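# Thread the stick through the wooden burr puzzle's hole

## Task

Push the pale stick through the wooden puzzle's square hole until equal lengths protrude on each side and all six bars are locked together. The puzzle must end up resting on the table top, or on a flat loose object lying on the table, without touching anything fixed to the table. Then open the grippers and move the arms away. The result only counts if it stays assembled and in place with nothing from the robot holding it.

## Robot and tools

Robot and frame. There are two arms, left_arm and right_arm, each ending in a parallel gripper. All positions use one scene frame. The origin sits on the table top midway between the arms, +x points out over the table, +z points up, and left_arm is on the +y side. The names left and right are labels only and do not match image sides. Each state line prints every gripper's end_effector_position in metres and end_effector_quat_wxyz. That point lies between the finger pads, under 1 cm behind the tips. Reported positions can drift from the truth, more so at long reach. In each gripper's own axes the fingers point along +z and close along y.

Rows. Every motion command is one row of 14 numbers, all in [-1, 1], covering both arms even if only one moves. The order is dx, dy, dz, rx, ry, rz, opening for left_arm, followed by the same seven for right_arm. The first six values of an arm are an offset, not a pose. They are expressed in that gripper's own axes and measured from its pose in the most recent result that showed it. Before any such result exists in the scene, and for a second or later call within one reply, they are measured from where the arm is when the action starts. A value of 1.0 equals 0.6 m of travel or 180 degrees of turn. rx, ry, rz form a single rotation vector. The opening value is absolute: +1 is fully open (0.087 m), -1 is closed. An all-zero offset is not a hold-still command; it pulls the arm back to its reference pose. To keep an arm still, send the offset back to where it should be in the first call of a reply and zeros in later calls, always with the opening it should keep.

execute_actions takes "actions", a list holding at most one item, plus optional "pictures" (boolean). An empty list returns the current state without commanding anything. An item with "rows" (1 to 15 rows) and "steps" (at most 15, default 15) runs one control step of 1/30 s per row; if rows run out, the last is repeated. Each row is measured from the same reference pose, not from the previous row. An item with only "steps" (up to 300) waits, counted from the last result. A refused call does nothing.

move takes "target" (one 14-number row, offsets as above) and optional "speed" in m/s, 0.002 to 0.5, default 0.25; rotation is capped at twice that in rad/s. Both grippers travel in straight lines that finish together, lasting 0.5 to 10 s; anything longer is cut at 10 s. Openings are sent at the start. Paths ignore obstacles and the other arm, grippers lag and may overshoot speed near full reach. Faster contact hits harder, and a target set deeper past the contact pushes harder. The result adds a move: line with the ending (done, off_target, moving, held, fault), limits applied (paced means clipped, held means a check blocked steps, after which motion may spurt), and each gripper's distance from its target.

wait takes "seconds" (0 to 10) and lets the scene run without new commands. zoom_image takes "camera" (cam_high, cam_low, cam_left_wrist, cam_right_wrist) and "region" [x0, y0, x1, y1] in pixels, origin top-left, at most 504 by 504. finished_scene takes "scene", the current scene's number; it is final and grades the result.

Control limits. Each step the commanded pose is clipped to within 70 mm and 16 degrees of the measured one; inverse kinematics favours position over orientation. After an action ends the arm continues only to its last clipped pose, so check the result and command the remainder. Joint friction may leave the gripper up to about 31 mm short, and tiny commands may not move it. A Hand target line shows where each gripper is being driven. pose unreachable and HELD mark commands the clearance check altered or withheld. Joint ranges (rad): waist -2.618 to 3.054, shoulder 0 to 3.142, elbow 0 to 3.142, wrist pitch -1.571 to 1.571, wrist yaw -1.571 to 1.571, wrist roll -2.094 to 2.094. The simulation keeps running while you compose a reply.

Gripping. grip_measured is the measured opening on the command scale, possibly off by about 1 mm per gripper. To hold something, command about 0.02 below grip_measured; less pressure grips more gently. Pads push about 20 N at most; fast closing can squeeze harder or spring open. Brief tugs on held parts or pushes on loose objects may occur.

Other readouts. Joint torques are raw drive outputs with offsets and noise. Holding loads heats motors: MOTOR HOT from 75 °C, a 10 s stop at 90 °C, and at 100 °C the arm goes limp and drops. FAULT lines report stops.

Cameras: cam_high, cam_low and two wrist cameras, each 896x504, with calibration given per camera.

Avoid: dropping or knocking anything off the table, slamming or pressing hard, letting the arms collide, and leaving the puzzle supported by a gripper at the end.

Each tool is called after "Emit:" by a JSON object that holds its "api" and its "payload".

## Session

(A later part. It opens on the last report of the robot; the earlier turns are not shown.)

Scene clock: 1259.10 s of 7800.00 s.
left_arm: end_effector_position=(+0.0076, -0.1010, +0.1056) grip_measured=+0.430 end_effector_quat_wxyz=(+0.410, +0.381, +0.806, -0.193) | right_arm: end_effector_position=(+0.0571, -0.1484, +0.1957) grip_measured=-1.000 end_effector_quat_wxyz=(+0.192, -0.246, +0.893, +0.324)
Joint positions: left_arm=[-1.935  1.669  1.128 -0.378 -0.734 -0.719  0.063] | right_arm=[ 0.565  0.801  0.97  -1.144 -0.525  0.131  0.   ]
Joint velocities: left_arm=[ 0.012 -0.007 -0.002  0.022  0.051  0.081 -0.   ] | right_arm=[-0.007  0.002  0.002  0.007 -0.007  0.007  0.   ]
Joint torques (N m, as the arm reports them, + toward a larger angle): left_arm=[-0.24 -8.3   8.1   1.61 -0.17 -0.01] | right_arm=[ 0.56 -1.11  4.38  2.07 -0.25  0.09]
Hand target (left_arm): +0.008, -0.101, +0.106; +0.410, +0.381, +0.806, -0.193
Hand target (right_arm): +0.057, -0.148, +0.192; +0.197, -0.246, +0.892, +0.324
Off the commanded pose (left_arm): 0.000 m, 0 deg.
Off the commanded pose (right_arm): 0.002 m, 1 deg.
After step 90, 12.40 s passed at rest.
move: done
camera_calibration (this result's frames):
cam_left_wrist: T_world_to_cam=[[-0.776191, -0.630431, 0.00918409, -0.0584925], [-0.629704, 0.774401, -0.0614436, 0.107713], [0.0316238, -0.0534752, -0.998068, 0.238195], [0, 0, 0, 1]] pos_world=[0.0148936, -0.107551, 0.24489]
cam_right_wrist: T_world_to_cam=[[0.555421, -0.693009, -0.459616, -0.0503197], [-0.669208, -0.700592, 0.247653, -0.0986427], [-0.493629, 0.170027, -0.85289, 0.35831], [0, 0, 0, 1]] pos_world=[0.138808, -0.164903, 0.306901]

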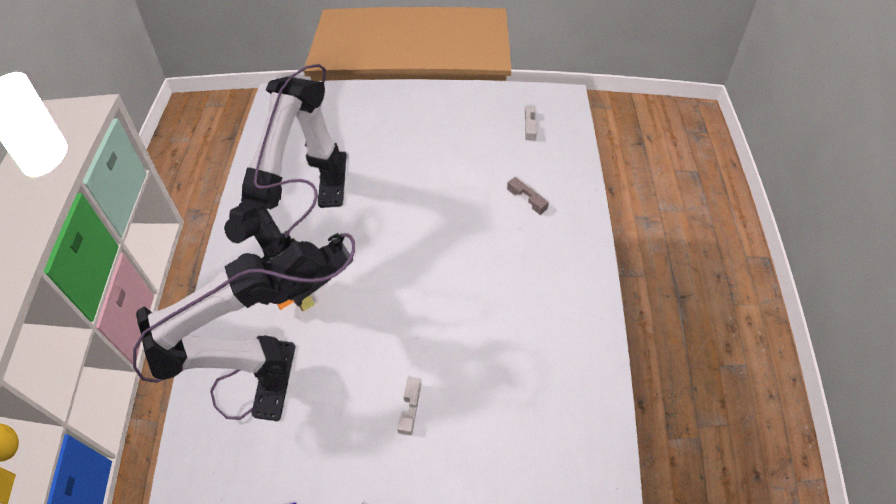

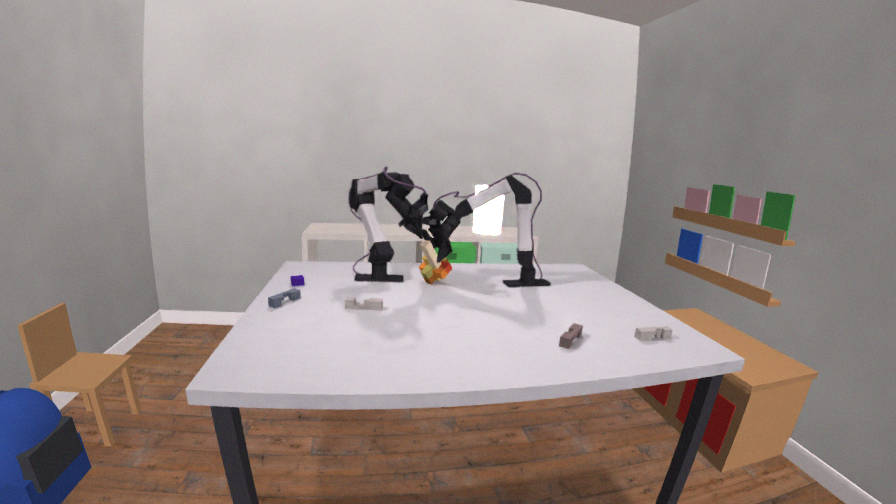

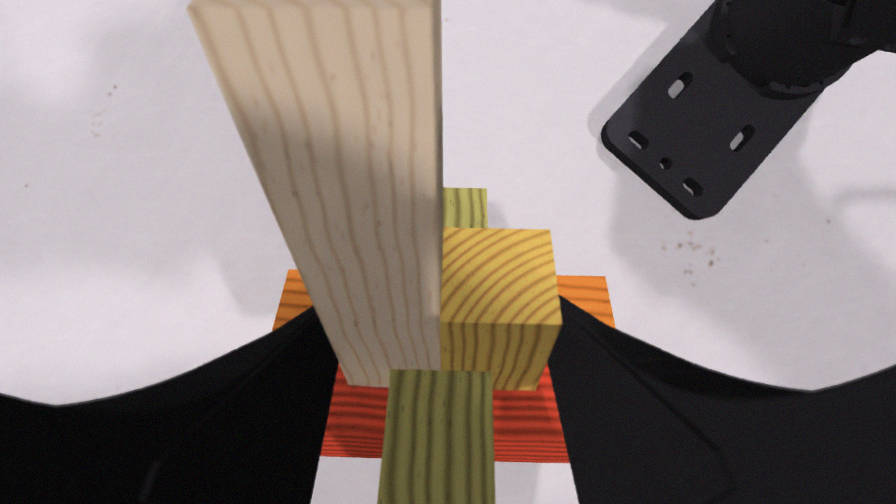

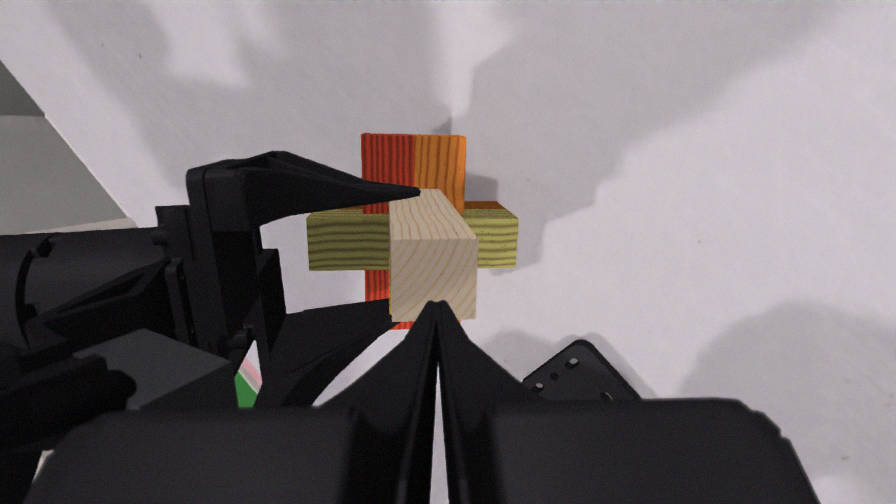

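Emit:
{"api": "move", "payload": {"target": [0,0,0,0,0,0,0.437, 0.0415,0.0062,0.0622,0,0,0,-1], "speed": 0.02}}

Scene clock: 1273.57 s of 7800.00 s.
left_arm: end_effector_position=(+0.0099, -0.0969, +0.1038) grip_measured=+0.441 end_effector_quat_wxyz=(+0.410, +0.366, +0.814, -0.187) | right_arm: end_effector_position=(+0.0548, -0.1324, +0.1779) grip_measured=-1.000 end_effector_quat_wxyz=(+0.232, -0.246, +0.886, +0.317)
Joint positions: left_arm=[-1.935  1.669  1.128 -0.405 -0.749 -0.762  0.063] | right_arm=[ 0.764  0.708  0.843 -0.967 -0.358  0.301  0.   ]
Joint velocities: left_arm=[ 0.007 -0.017 -0.002 -0.007 -0.022 -0.081  0.   ] | right_arm=[ 0.002  0.002 -0.007 -0.022  0.007 -0.007  0.   ]
Joint torques (N m, as the arm reports them, + toward a larger angle): left_arm=[-0.09 -8.57  8.15  1.83  0.03  0.45] | right_arm=[ 1.71  0.97  1.89  2.18 -0.58  0.21]
Hand target (left_arm): +0.008, -0.101, +0.106; +0.410, +0.380, +0.807, -0.192
Hand target (right_arm): +0.043, -0.131, +0.158; +0.192, -0.247, +0.894, +0.320
Off the commanded pose (left_arm): 0.005 m, 2 deg.
Off the commanded pose (right_arm): 0.024 m, 5 deg.
After step 90, 8.97 s passed at rest.
move: off_target (right_arm)
camera_calibration (this result's frames):
cam_left_wrist: T_world_to_cam=[[-0.754257, -0.656399, 0.0153949, -0.0574483], [-0.656087, 0.752575, -0.0564072, 0.103576], [0.0254398, -0.0526459, -0.998289, 0.236735], [0, 0, 0, 1]] pos_world=[0.0186017, -0.103195, 0.243057]
cam_right_wrist: T_world_to_cam=[[0.571995, -0.702369, -0.423673, -0.0547172], [-0.703307, -0.685759, 0.187333, -0.070029], [-0.422114, 0.190819, -0.886232, 0.344049], [0, 0, 0, 1]] pos_world=[0.127274, -0.152106, 0.294844]

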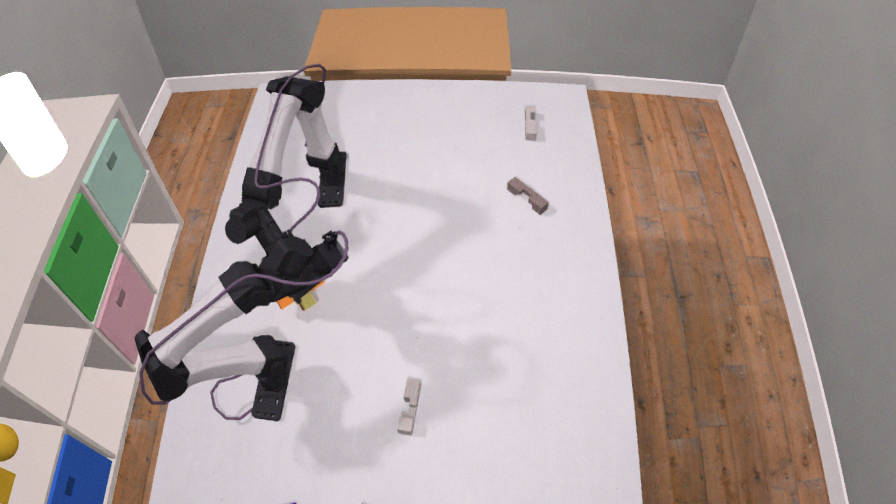

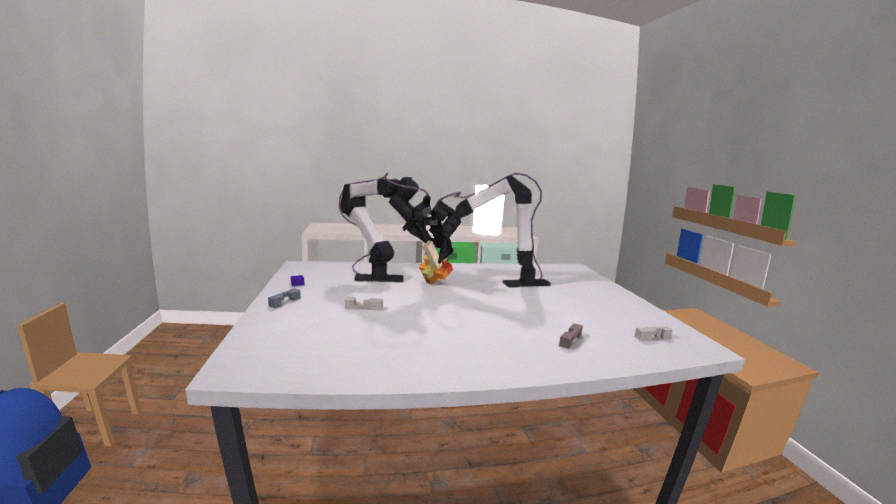

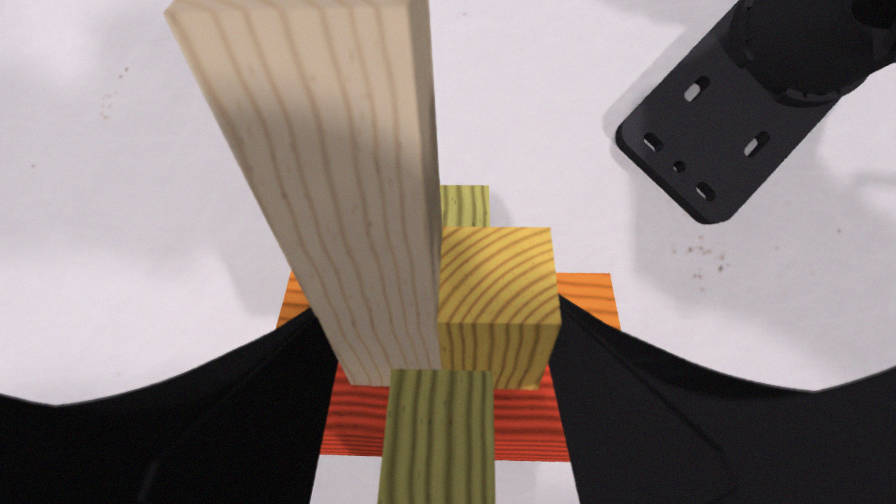

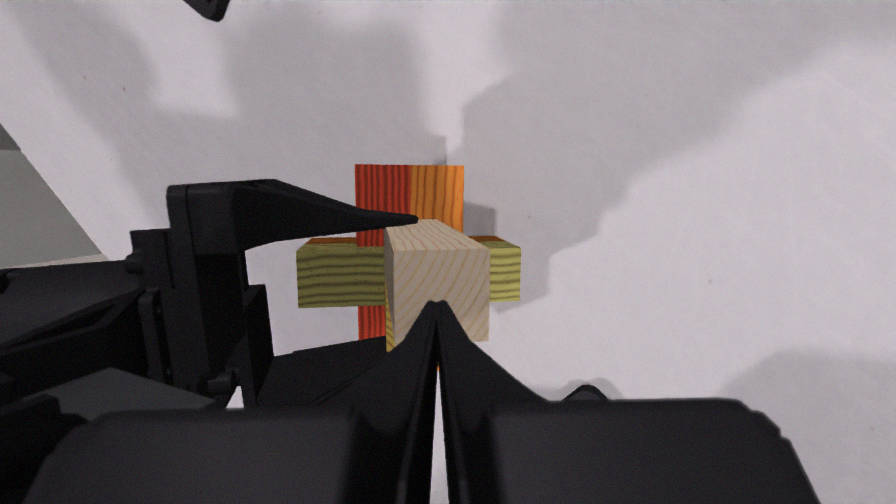

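Emit:
{"api": "zoom_image", "payload": {"camera": "cam_right_wrist", "region": [350, 160, 500, 270]}}

Emit:
{"api": "zoom_image", "payload": {"camera": "cam_left_wrist", "region": [320, 340, 580, 470]}}

Region (350, 160, 500, 270) of cam_right_wrist's 896x504 image, scaled by 3.360, with more detail than that image has; it fills the top 370 rows of this view, and the rest is white.

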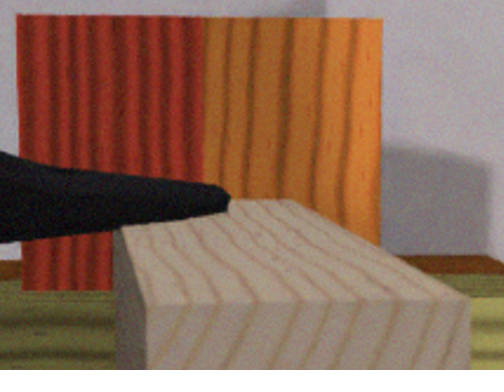

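Region (320, 340, 580, 470) of cam_left_wrist's 896x504 image, scaled by 1.938, with more detail than that image has.

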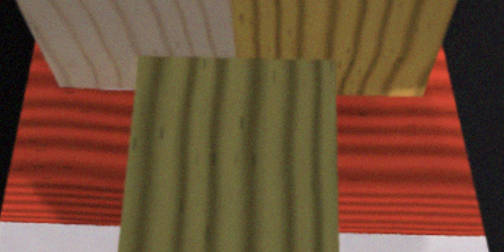

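Emit:
{"api": "move", "payload": {"target": [0,0,0,0,0,0,0.437, 0.070,0,0.015,0,0.0637,0,-1], "speed": 0.02}}

Scene clock: 1299.13 s of 7800.00 s.
left_arm: end_effector_position=(+0.0104, -0.0959, +0.1037) grip_measured=+0.441 end_effector_quat_wxyz=(+0.409, +0.358, +0.818, -0.188) | right_arm: end_effector_position=(+0.0550, -0.1309, +0.1769) grip_measured=-1.000 end_effector_quat_wxyz=(+0.235, -0.265, +0.885, +0.303)
Joint positions: left_arm=[-1.935  1.668  1.128 -0.413 -0.753 -0.785  0.063] | right_arm=[ 0.81   0.725  0.855 -0.968 -0.314  0.29   0.   ]
Joint velocities: left_arm=[-0.007  0.022 -0.002  0.081  0.022  0.037  0.001] | right_arm=[0.012 0.002 0.002 0.007 0.051 0.007 0.   ]
Joint torques (N m, as the arm reports them, + toward a larger angle): left_arm=[-0.32 -8.5   7.92  1.63 -0.07  0.3 ] | right_arm=[ 2.12  3.55  4.06  0.81 -0.83  0.03]
Hand target (left_arm): +0.010, -0.097, +0.104; +0.410, +0.366, +0.814, -0.187
Hand target (right_arm): +0.027, -0.140, +0.152; +0.144, -0.274, +0.906, +0.290
Off the commanded pose (left_arm): 0.001 m, 1 deg.
Off the commanded pose (right_arm): 0.043 m, 11 deg.
After step 90, 17.33 s passed at rest.
move: off_target (right_arm)
camera_calibration (this result's frames):
cam_left_wrist: T_world_to_cam=[[-0.74361, -0.668126, 0.0255385, -0.058741], [-0.668368, 0.741761, -0.0554448, 0.102088], [0.0181006, -0.0582984, -0.998135, 0.236183], [0, 0, 0, 1]] pos_world=[0.0202771, -0.101202, 0.242903]
cam_right_wrist: T_world_to_cam=[[0.59949, -0.70059, -0.387021, -0.0619234], [-0.690849, -0.697099, 0.191781, -0.0716846], [-0.404152, 0.152403, -0.901906, 0.339756], [0, 0, 0, 1]] pos_world=[0.124912, -0.145134, 0.29621]

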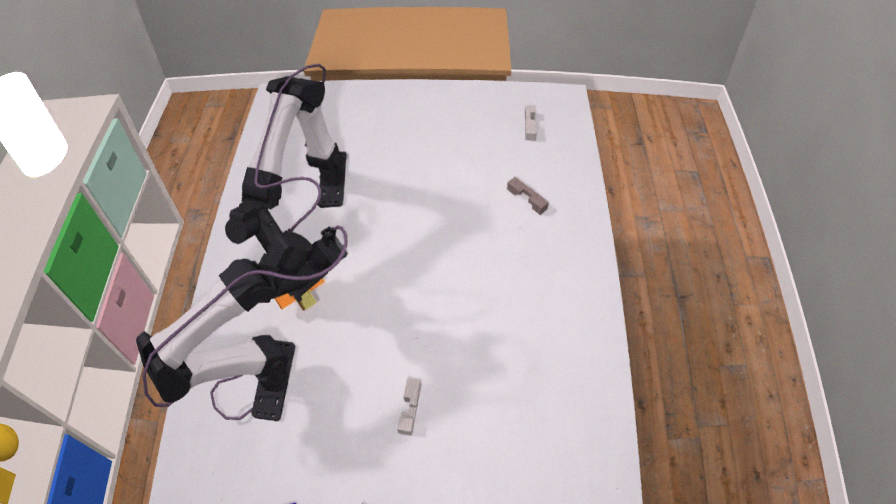

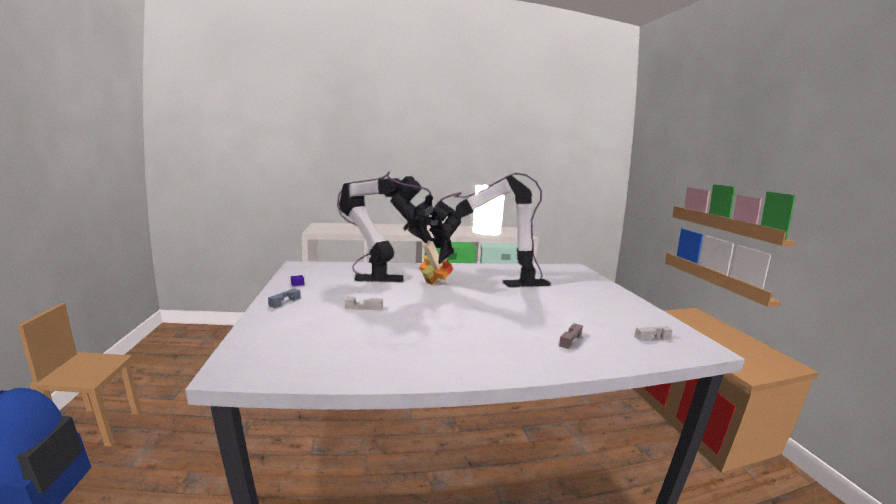

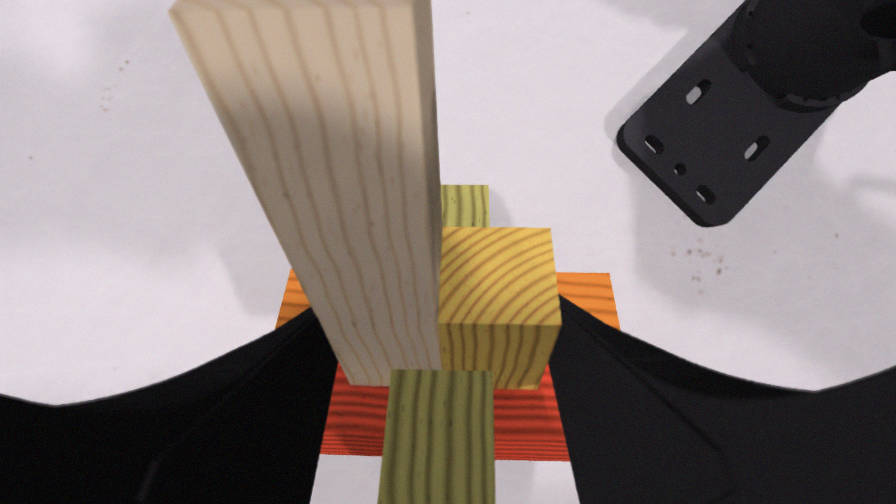

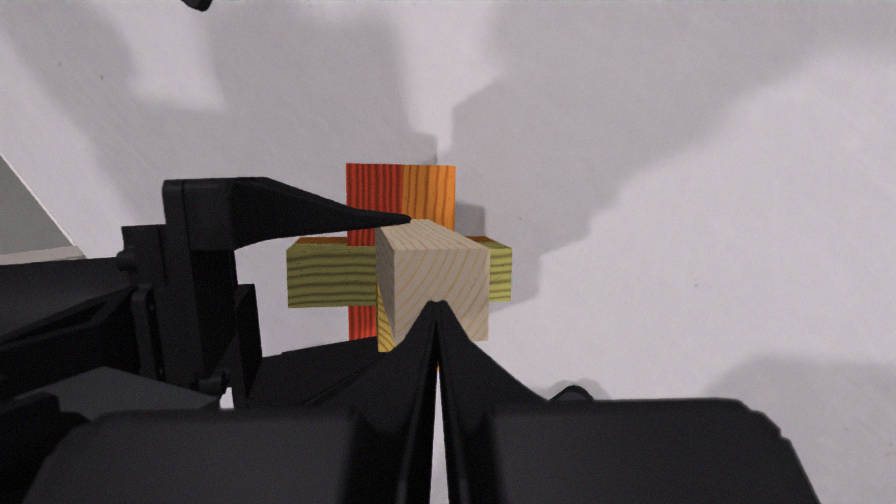

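Emit:
{"api": "move", "payload": {"target": [0,0,0,0,0,0,0.40, -0.03,0,-0.07,0,0,0,-1], "speed": 0.05}}

Emit:
{"api": "zoom_image", "payload": {"camera": "cam_left_wrist", "region": [260, 170, 640, 400]}}

Scene clock: 1328.07 s of 7800.00 s.
left_arm: end_effector_position=(+0.0106, -0.0959, +0.1038) grip_measured=+0.434 end_effector_quat_wxyz=(+0.409, +0.355, +0.819, -0.188) | right_arm: end_effector_position=(+0.0562, -0.1520, +0.2142) grip_measured=-1.000 end_effector_quat_wxyz=(+0.238, -0.262, +0.884, +0.305)
Joint positions: left_arm=[-1.935  1.668  1.128 -0.413 -0.755 -0.789  0.063] | right_arm=[ 0.633  0.753  1.028 -1.157 -0.431  0.152  0.   ]
Joint velocities: left_arm=[-0.007 -0.007 -0.002  0.022  0.037 -0.007 -0.   ] | right_arm=[-0.012 -0.017 -0.017 -0.037  0.051  0.022  0.   ]
Joint torques (N m, as the arm reports them, + toward a larger angle): left_arm=[-0.42 -8.36  7.67  1.55 -0.06  0.03] | right_arm=[-0.75  1.66  7.25  1.77 -0.32 -0.1 ]
Hand target (left_arm): +0.010, -0.096, +0.104; +0.409, +0.358, +0.818, -0.188
Hand target (right_arm): +0.057, -0.152, +0.218; +0.235, -0.263, +0.885, +0.305
Off the commanded pose (left_arm): 0.000 m, 0 deg.
Off the commanded pose (right_arm): 0.003 m, 1 deg.
After step 90, 24.50 s passed at rest.
move: done
camera_calibration (this result's frames):
cam_left_wrist: T_world_to_cam=[[-0.741036, -0.670897, 0.0276156, -0.0590752], [-0.671231, 0.739067, -0.0568161, 0.102194], [0.0177079, -0.0606392, -0.998003, 0.23609], [0, 0, 0, 1]] pos_world=[0.0206381, -0.100845, 0.243056]
cam_right_wrist: T_world_to_cam=[[0.597859, -0.699728, -0.391081, -0.0619055], [-0.694055, -0.69596, 0.184196, -0.0906824], [-0.401064, 0.161309, -0.901736, 0.37821], [0, 0, 0, 1]] pos_world=[0.125758, -0.167437, 0.333538]

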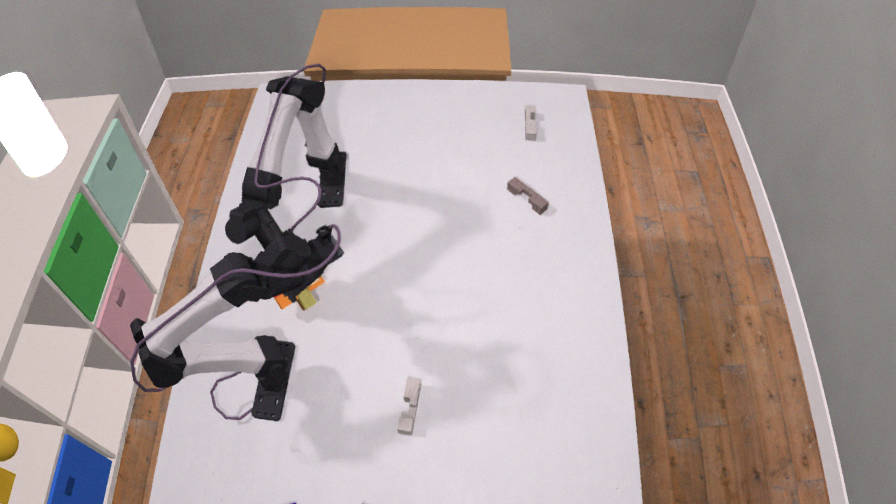

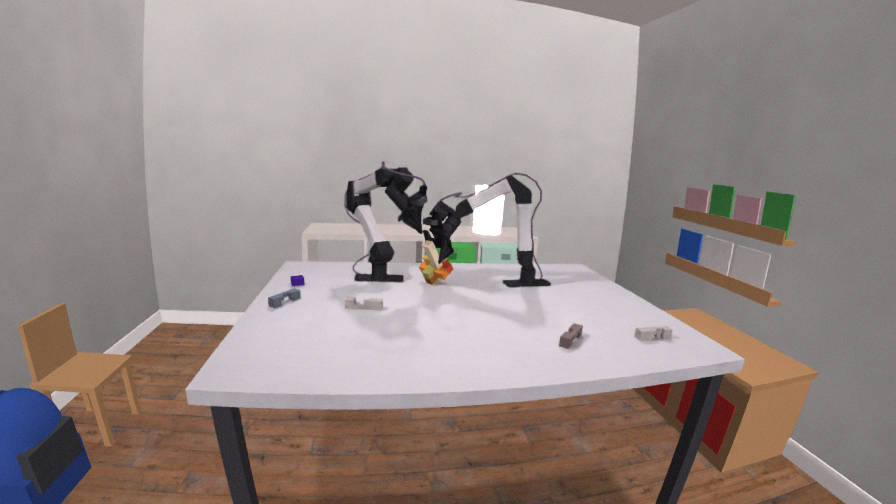

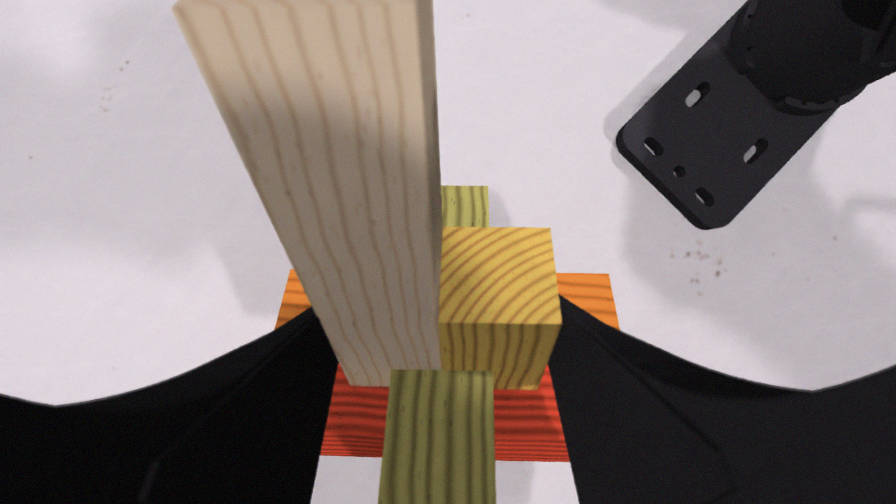

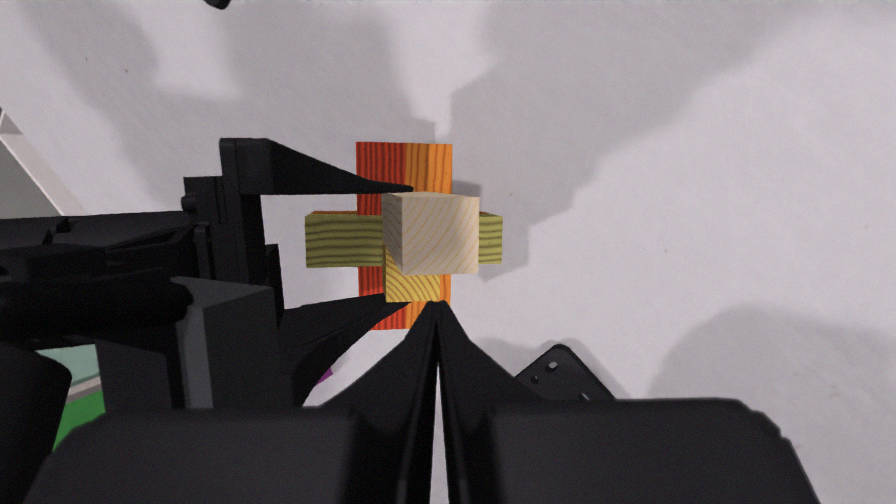

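Region (260, 170, 640, 400) of cam_left_wrist's 896x504 image, scaled by 1.326, with more detail than that image has; it fills the top 305 rows of this view, and the rest is white.

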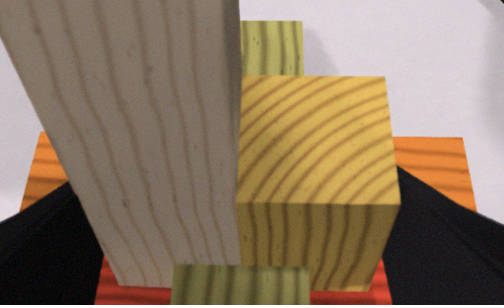

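Emit:
{"api": "zoom_image", "payload": {"camera": "cam_right_wrist", "region": [295, 130, 515, 340]}}

Region (295, 130, 515, 340) of cam_right_wrist's 896x504 image, scaled by 2.291, with more detail than that image has; it fills the top 481 rows of this view, and the rest is white.

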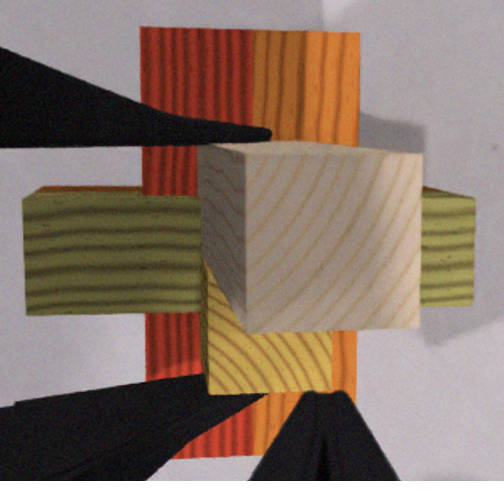

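Emit:
{"api": "move", "payload": {"target": [-0.004,-0.0095,0.0007,0.0107,-0.0019,0.0153,0.40, 0.2098,0.0772,-0.0233,0,0,0,-1], "speed": 0.1}}

Emit:
{"api": "move", "payload": {"target": [0,0,0,0,0,0,0.40, 0,0,0,-0.1077,0.1122,-0.6197,-1], "speed": 0.3}}

Scene clock: 1411.13 s of 7800.00 s.
left_arm: end_effector_position=(+0.0092, -0.0980, +0.1047) grip_measured=+0.434 end_effector_quat_wxyz=(+0.410, +0.378, +0.809, -0.187) | right_arm: end_effector_position=(-0.0635, -0.1731, +0.1590) grip_measured=-1.000 end_effector_quat_wxyz=(+0.252, -0.271, +0.883, +0.287)
Joint positions: left_arm=[-1.935  1.668  1.128 -0.395 -0.741 -0.731  0.063] | right_arm=[ 2.581  0.672  0.852 -1.556  0.766  1.847  0.   ]
Joint velocities: left_arm=[-0.012  0.007  0.007  0.022  0.037 -0.022 -0.001] | right_arm=[ 0.007  0.002  0.012 -0.125  0.081  0.022  0.   ]
Joint torques (N m, as the arm reports them, + toward a larger angle): left_arm=[-0.33 -8.29  7.81  1.81 -0.09  0.17] | right_arm=[0.54 2.69 7.27 0.55 0.48 0.1 ]
Hand target (left_arm): +0.008, -0.101, +0.106; +0.410, +0.381, +0.806, -0.193
Hand target (right_arm): -0.064, -0.172, +0.166; +0.255, -0.270, +0.882, +0.290
Off the commanded pose (left_arm): 0.004 m, 1 deg.
Off the commanded pose (right_arm): 0.013 m, 3 deg.
After step 90, 77.33 s passed at rest.
move: off_target (right_arm)
camera_calibration (this result's frames):
cam_left_wrist: T_world_to_cam=[[-0.769436, -0.638719, 0.00254865, -0.0555676], [-0.637791, 0.768091, -0.0570861, 0.105392], [0.0345044, -0.0455496, -0.998366, 0.238193], [0, 0, 0, 1]] pos_world=[0.0162435, -0.105593, 0.243962]
cam_right_wrist: T_world_to_cam=[[0.611195, -0.711417, -0.34688, -0.0349286], [-0.703198, -0.689238, 0.17454, -0.176145], [-0.363254, 0.137247, -0.921526, 0.285205], [0, 0, 0, 1]] pos_world=[0.0010855, -0.185398, 0.281452]

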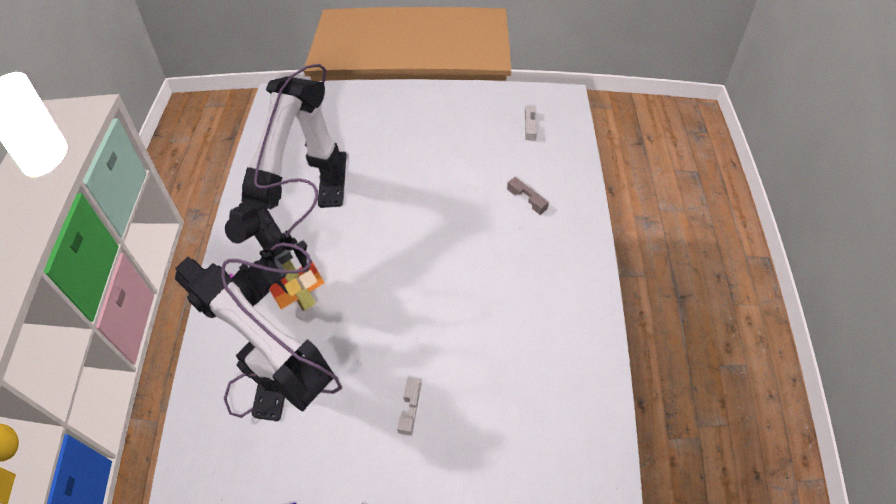

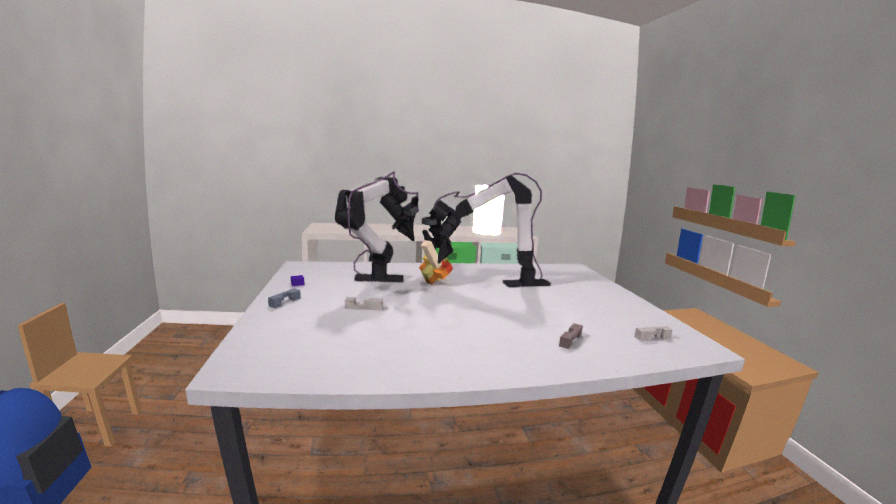

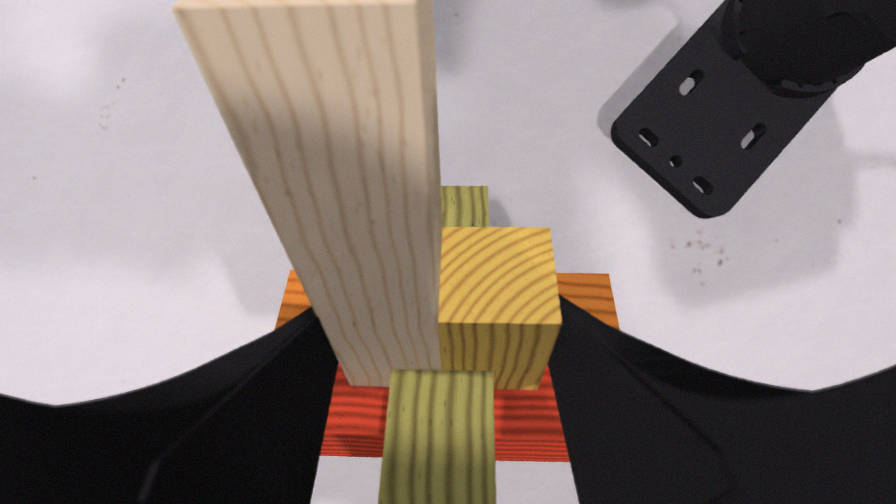

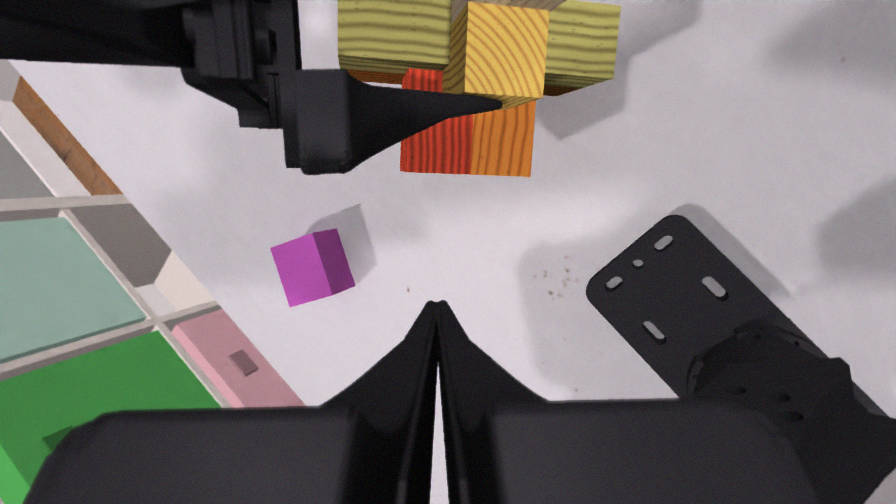

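Scene clock: 1415.07 s of 7800.00 s.
left_arm: end_effector_position=(+0.0088, -0.0980, +0.1047) grip_measured=+0.434 end_effector_quat_wxyz=(+0.410, +0.378, +0.809, -0.187) | right_arm: end_effector_position=(-0.0622, -0.1739, +0.1558) grip_measured=-1.000 end_effector_quat_wxyz=(-0.204, +0.944, -0.257, -0.038)
Joint positions: left_arm=[-1.936  1.668  1.128 -0.395 -0.741 -0.731  0.063] | right_arm=[ 2.325  0.844  0.94  -1.36   0.289 -0.391  0.   ]
Joint velocities: left_arm=[-0.012  0.007 -0.007  0.007 -0.095  0.022 -0.001] | right_arm=[-0.002 -0.012 -0.002  0.022 -0.022 -0.037  0.   ]
Joint torques (N m, as the arm reports them, + toward a larger angle): left_arm=[-0.16 -8.3   7.78  1.59 -0.11  0.05] | right_arm=[ 0.32  1.07  7.15  1.13  0.04 -0.06]
Hand target (left_arm): +0.009, -0.098, +0.105; +0.410, +0.378, +0.809, -0.187
Hand target (right_arm): -0.064, -0.174, +0.160; -0.199, +0.947, -0.250, -0.036
Off the commanded pose (left_arm): 0.000 m, 0 deg.
Off the commanded pose (right_arm): 0.004 m, 1 deg.
move: done
camera_calibration (this result's frames):
cam_left_wrist: T_world_to_cam=[[-0.769633, -0.638479, 0.00316274, -0.0558674], [-0.63758, 0.768266, -0.0570936, 0.1052], [0.0340232, -0.0459576, -0.998364, 0.238168], [0, 0, 0, 1]] pos_world=[0.0159727, -0.105546, 0.243962]
cam_right_wrist: T_world_to_cam=[[0.500542, 0.768913, 0.397782, 0.0972304], [0.508922, -0.633054, 0.583302, -0.153743], [0.700326, -0.0895275, -0.708187, 0.276338], [0, 0, 0, 1]] pos_world=[-0.163951, -0.147349, 0.246701]

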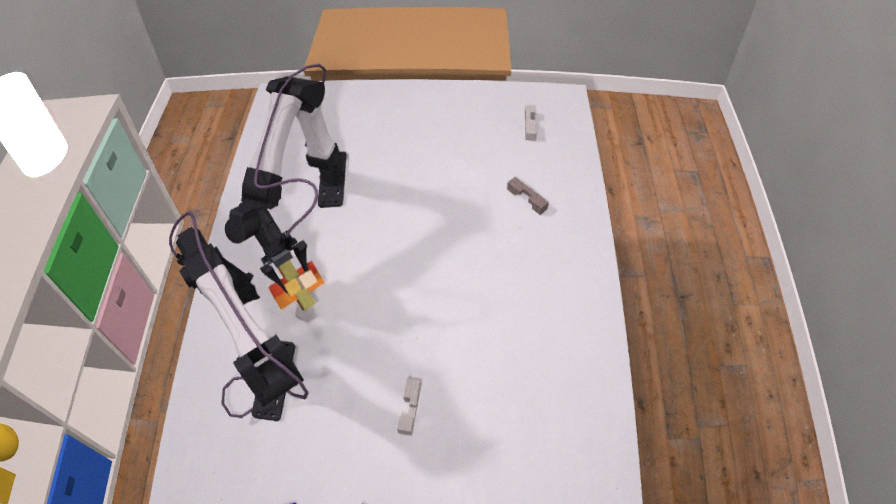

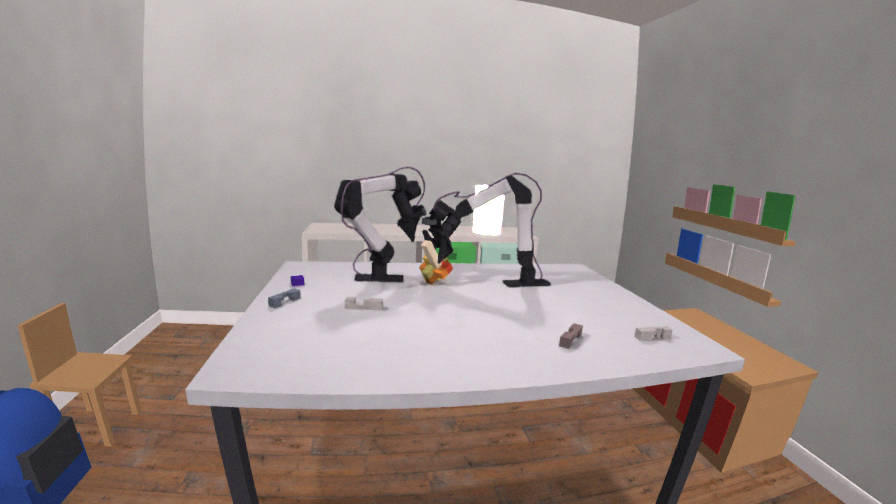

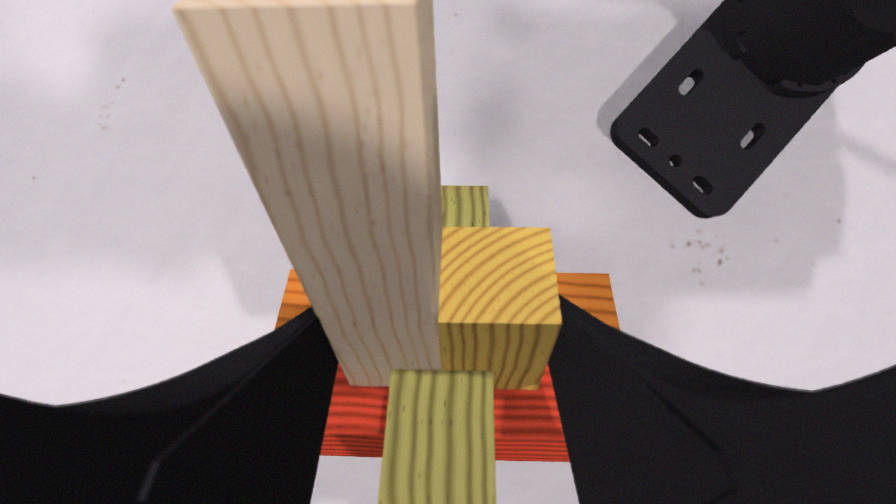

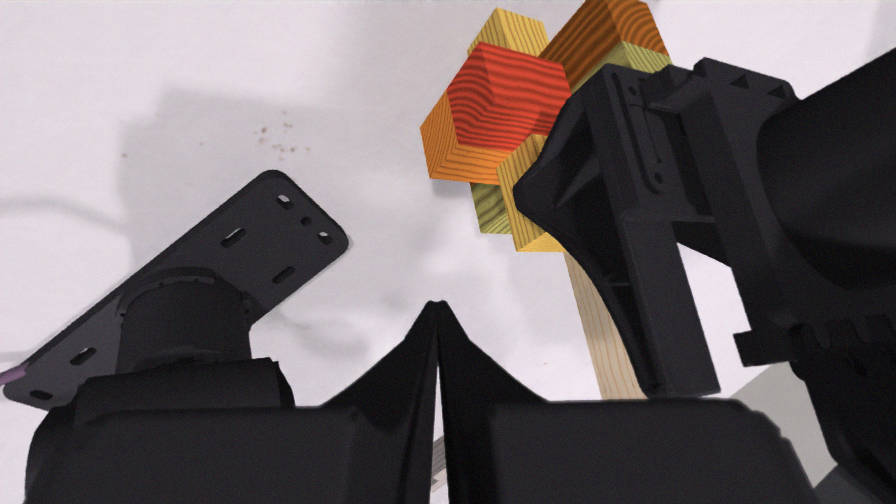

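Emit:
{"api": "move", "payload": {"target": [0,0,0,0,0,0,0.40, -0.0097,0.0297,0.1612,0,0,0,-1], "speed": 0.08}}

Scene clock: 1428.57 s of 7800.00 s.
left_arm: end_effector_position=(+0.0088, -0.0980, +0.1047) grip_measured=+0.434 end_effector_quat_wxyz=(+0.410, +0.378, +0.809, -0.187) | right_arm: end_effector_position=(-0.0740, -0.1443, +0.0702) grip_measured=-1.000 end_effector_quat_wxyz=(-0.211, +0.942, -0.257, -0.044)
Joint positions: left_arm=[-1.936  1.668  1.128 -0.395 -0.741 -0.731  0.063] | right_arm=[ 2.255  0.899  0.607 -0.934  0.268 -0.461  0.   ]
Joint velocities: left_arm=[-0.002 -0.007 -0.007 -0.081 -0.022  0.007  0.001] | right_arm=[-0.002 -0.007  0.012 -0.022 -0.007 -0.066  0.   ]
Joint torques (N m, as the arm reports them, + toward a larger angle): left_arm=[-0.35 -8.29  7.92  1.56 -0.02  0.01] | right_arm=[-0.79  0.2   4.64  1.59 -0.02  0.06]
Hand target (left_arm): +0.009, -0.098, +0.105; +0.410, +0.378, +0.809, -0.187
Hand target (right_arm): -0.073, -0.145, +0.063; -0.203, +0.944, -0.257, -0.039
Off the commanded pose (left_arm): 0.000 m, 0 deg.
Off the commanded pose (right_arm): 0.009 m, 1 deg.
After step 90, 8.70 s passed at rest.
move: done
camera_calibration (this result's frames):
cam_left_wrist: T_world_to_cam=[[-0.769633, -0.638479, 0.00316274, -0.0558674], [-0.63758, 0.768266, -0.0570936, 0.1052], [0.0340232, -0.0459576, -0.998364, 0.238168], [0, 0, 0, 1]] pos_world=[0.0159727, -0.105546, 0.243962]
cam_right_wrist: T_world_to_cam=[[0.504279, 0.762297, 0.405717, 0.113135], [0.514594, -0.64257, 0.567711, -0.0788723], [0.693466, -0.0775054, -0.716308, 0.228445], [0, 0, 0, 1]] pos_world=[-0.174884, -0.119218, 0.162513]

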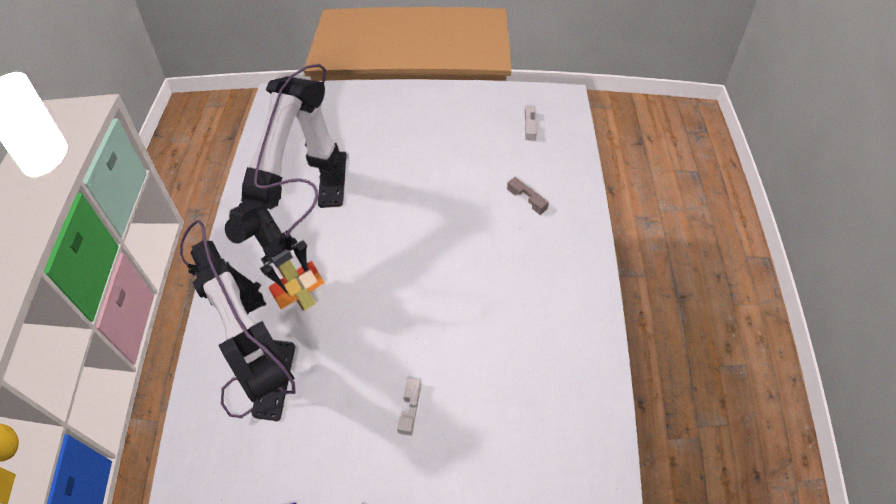

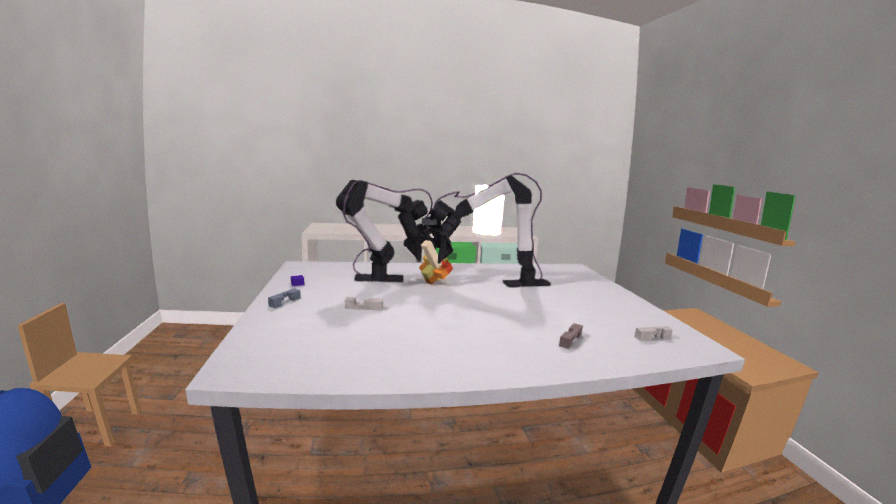

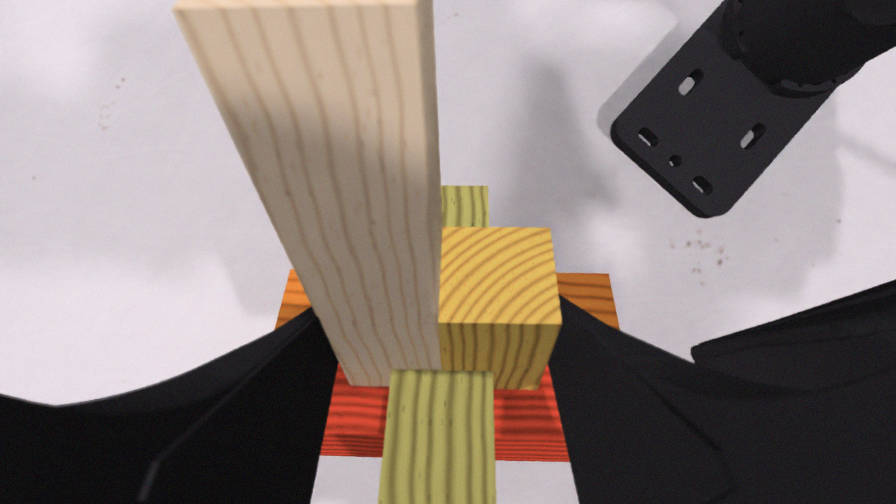

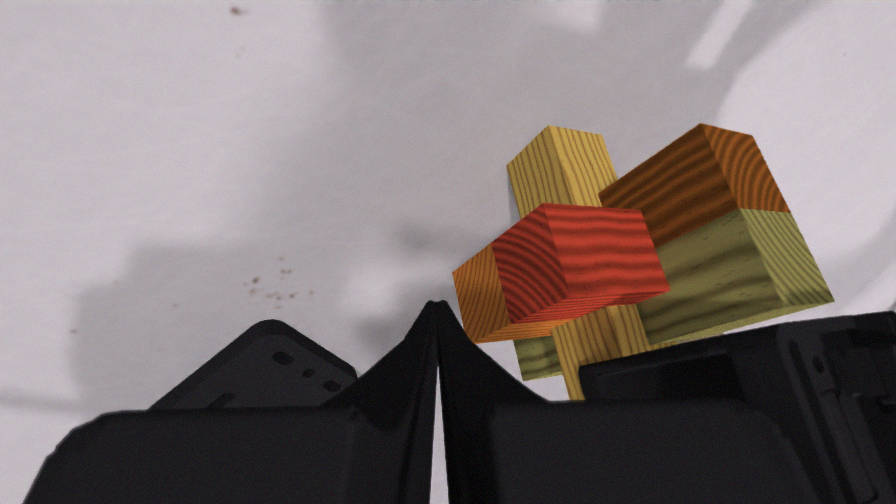

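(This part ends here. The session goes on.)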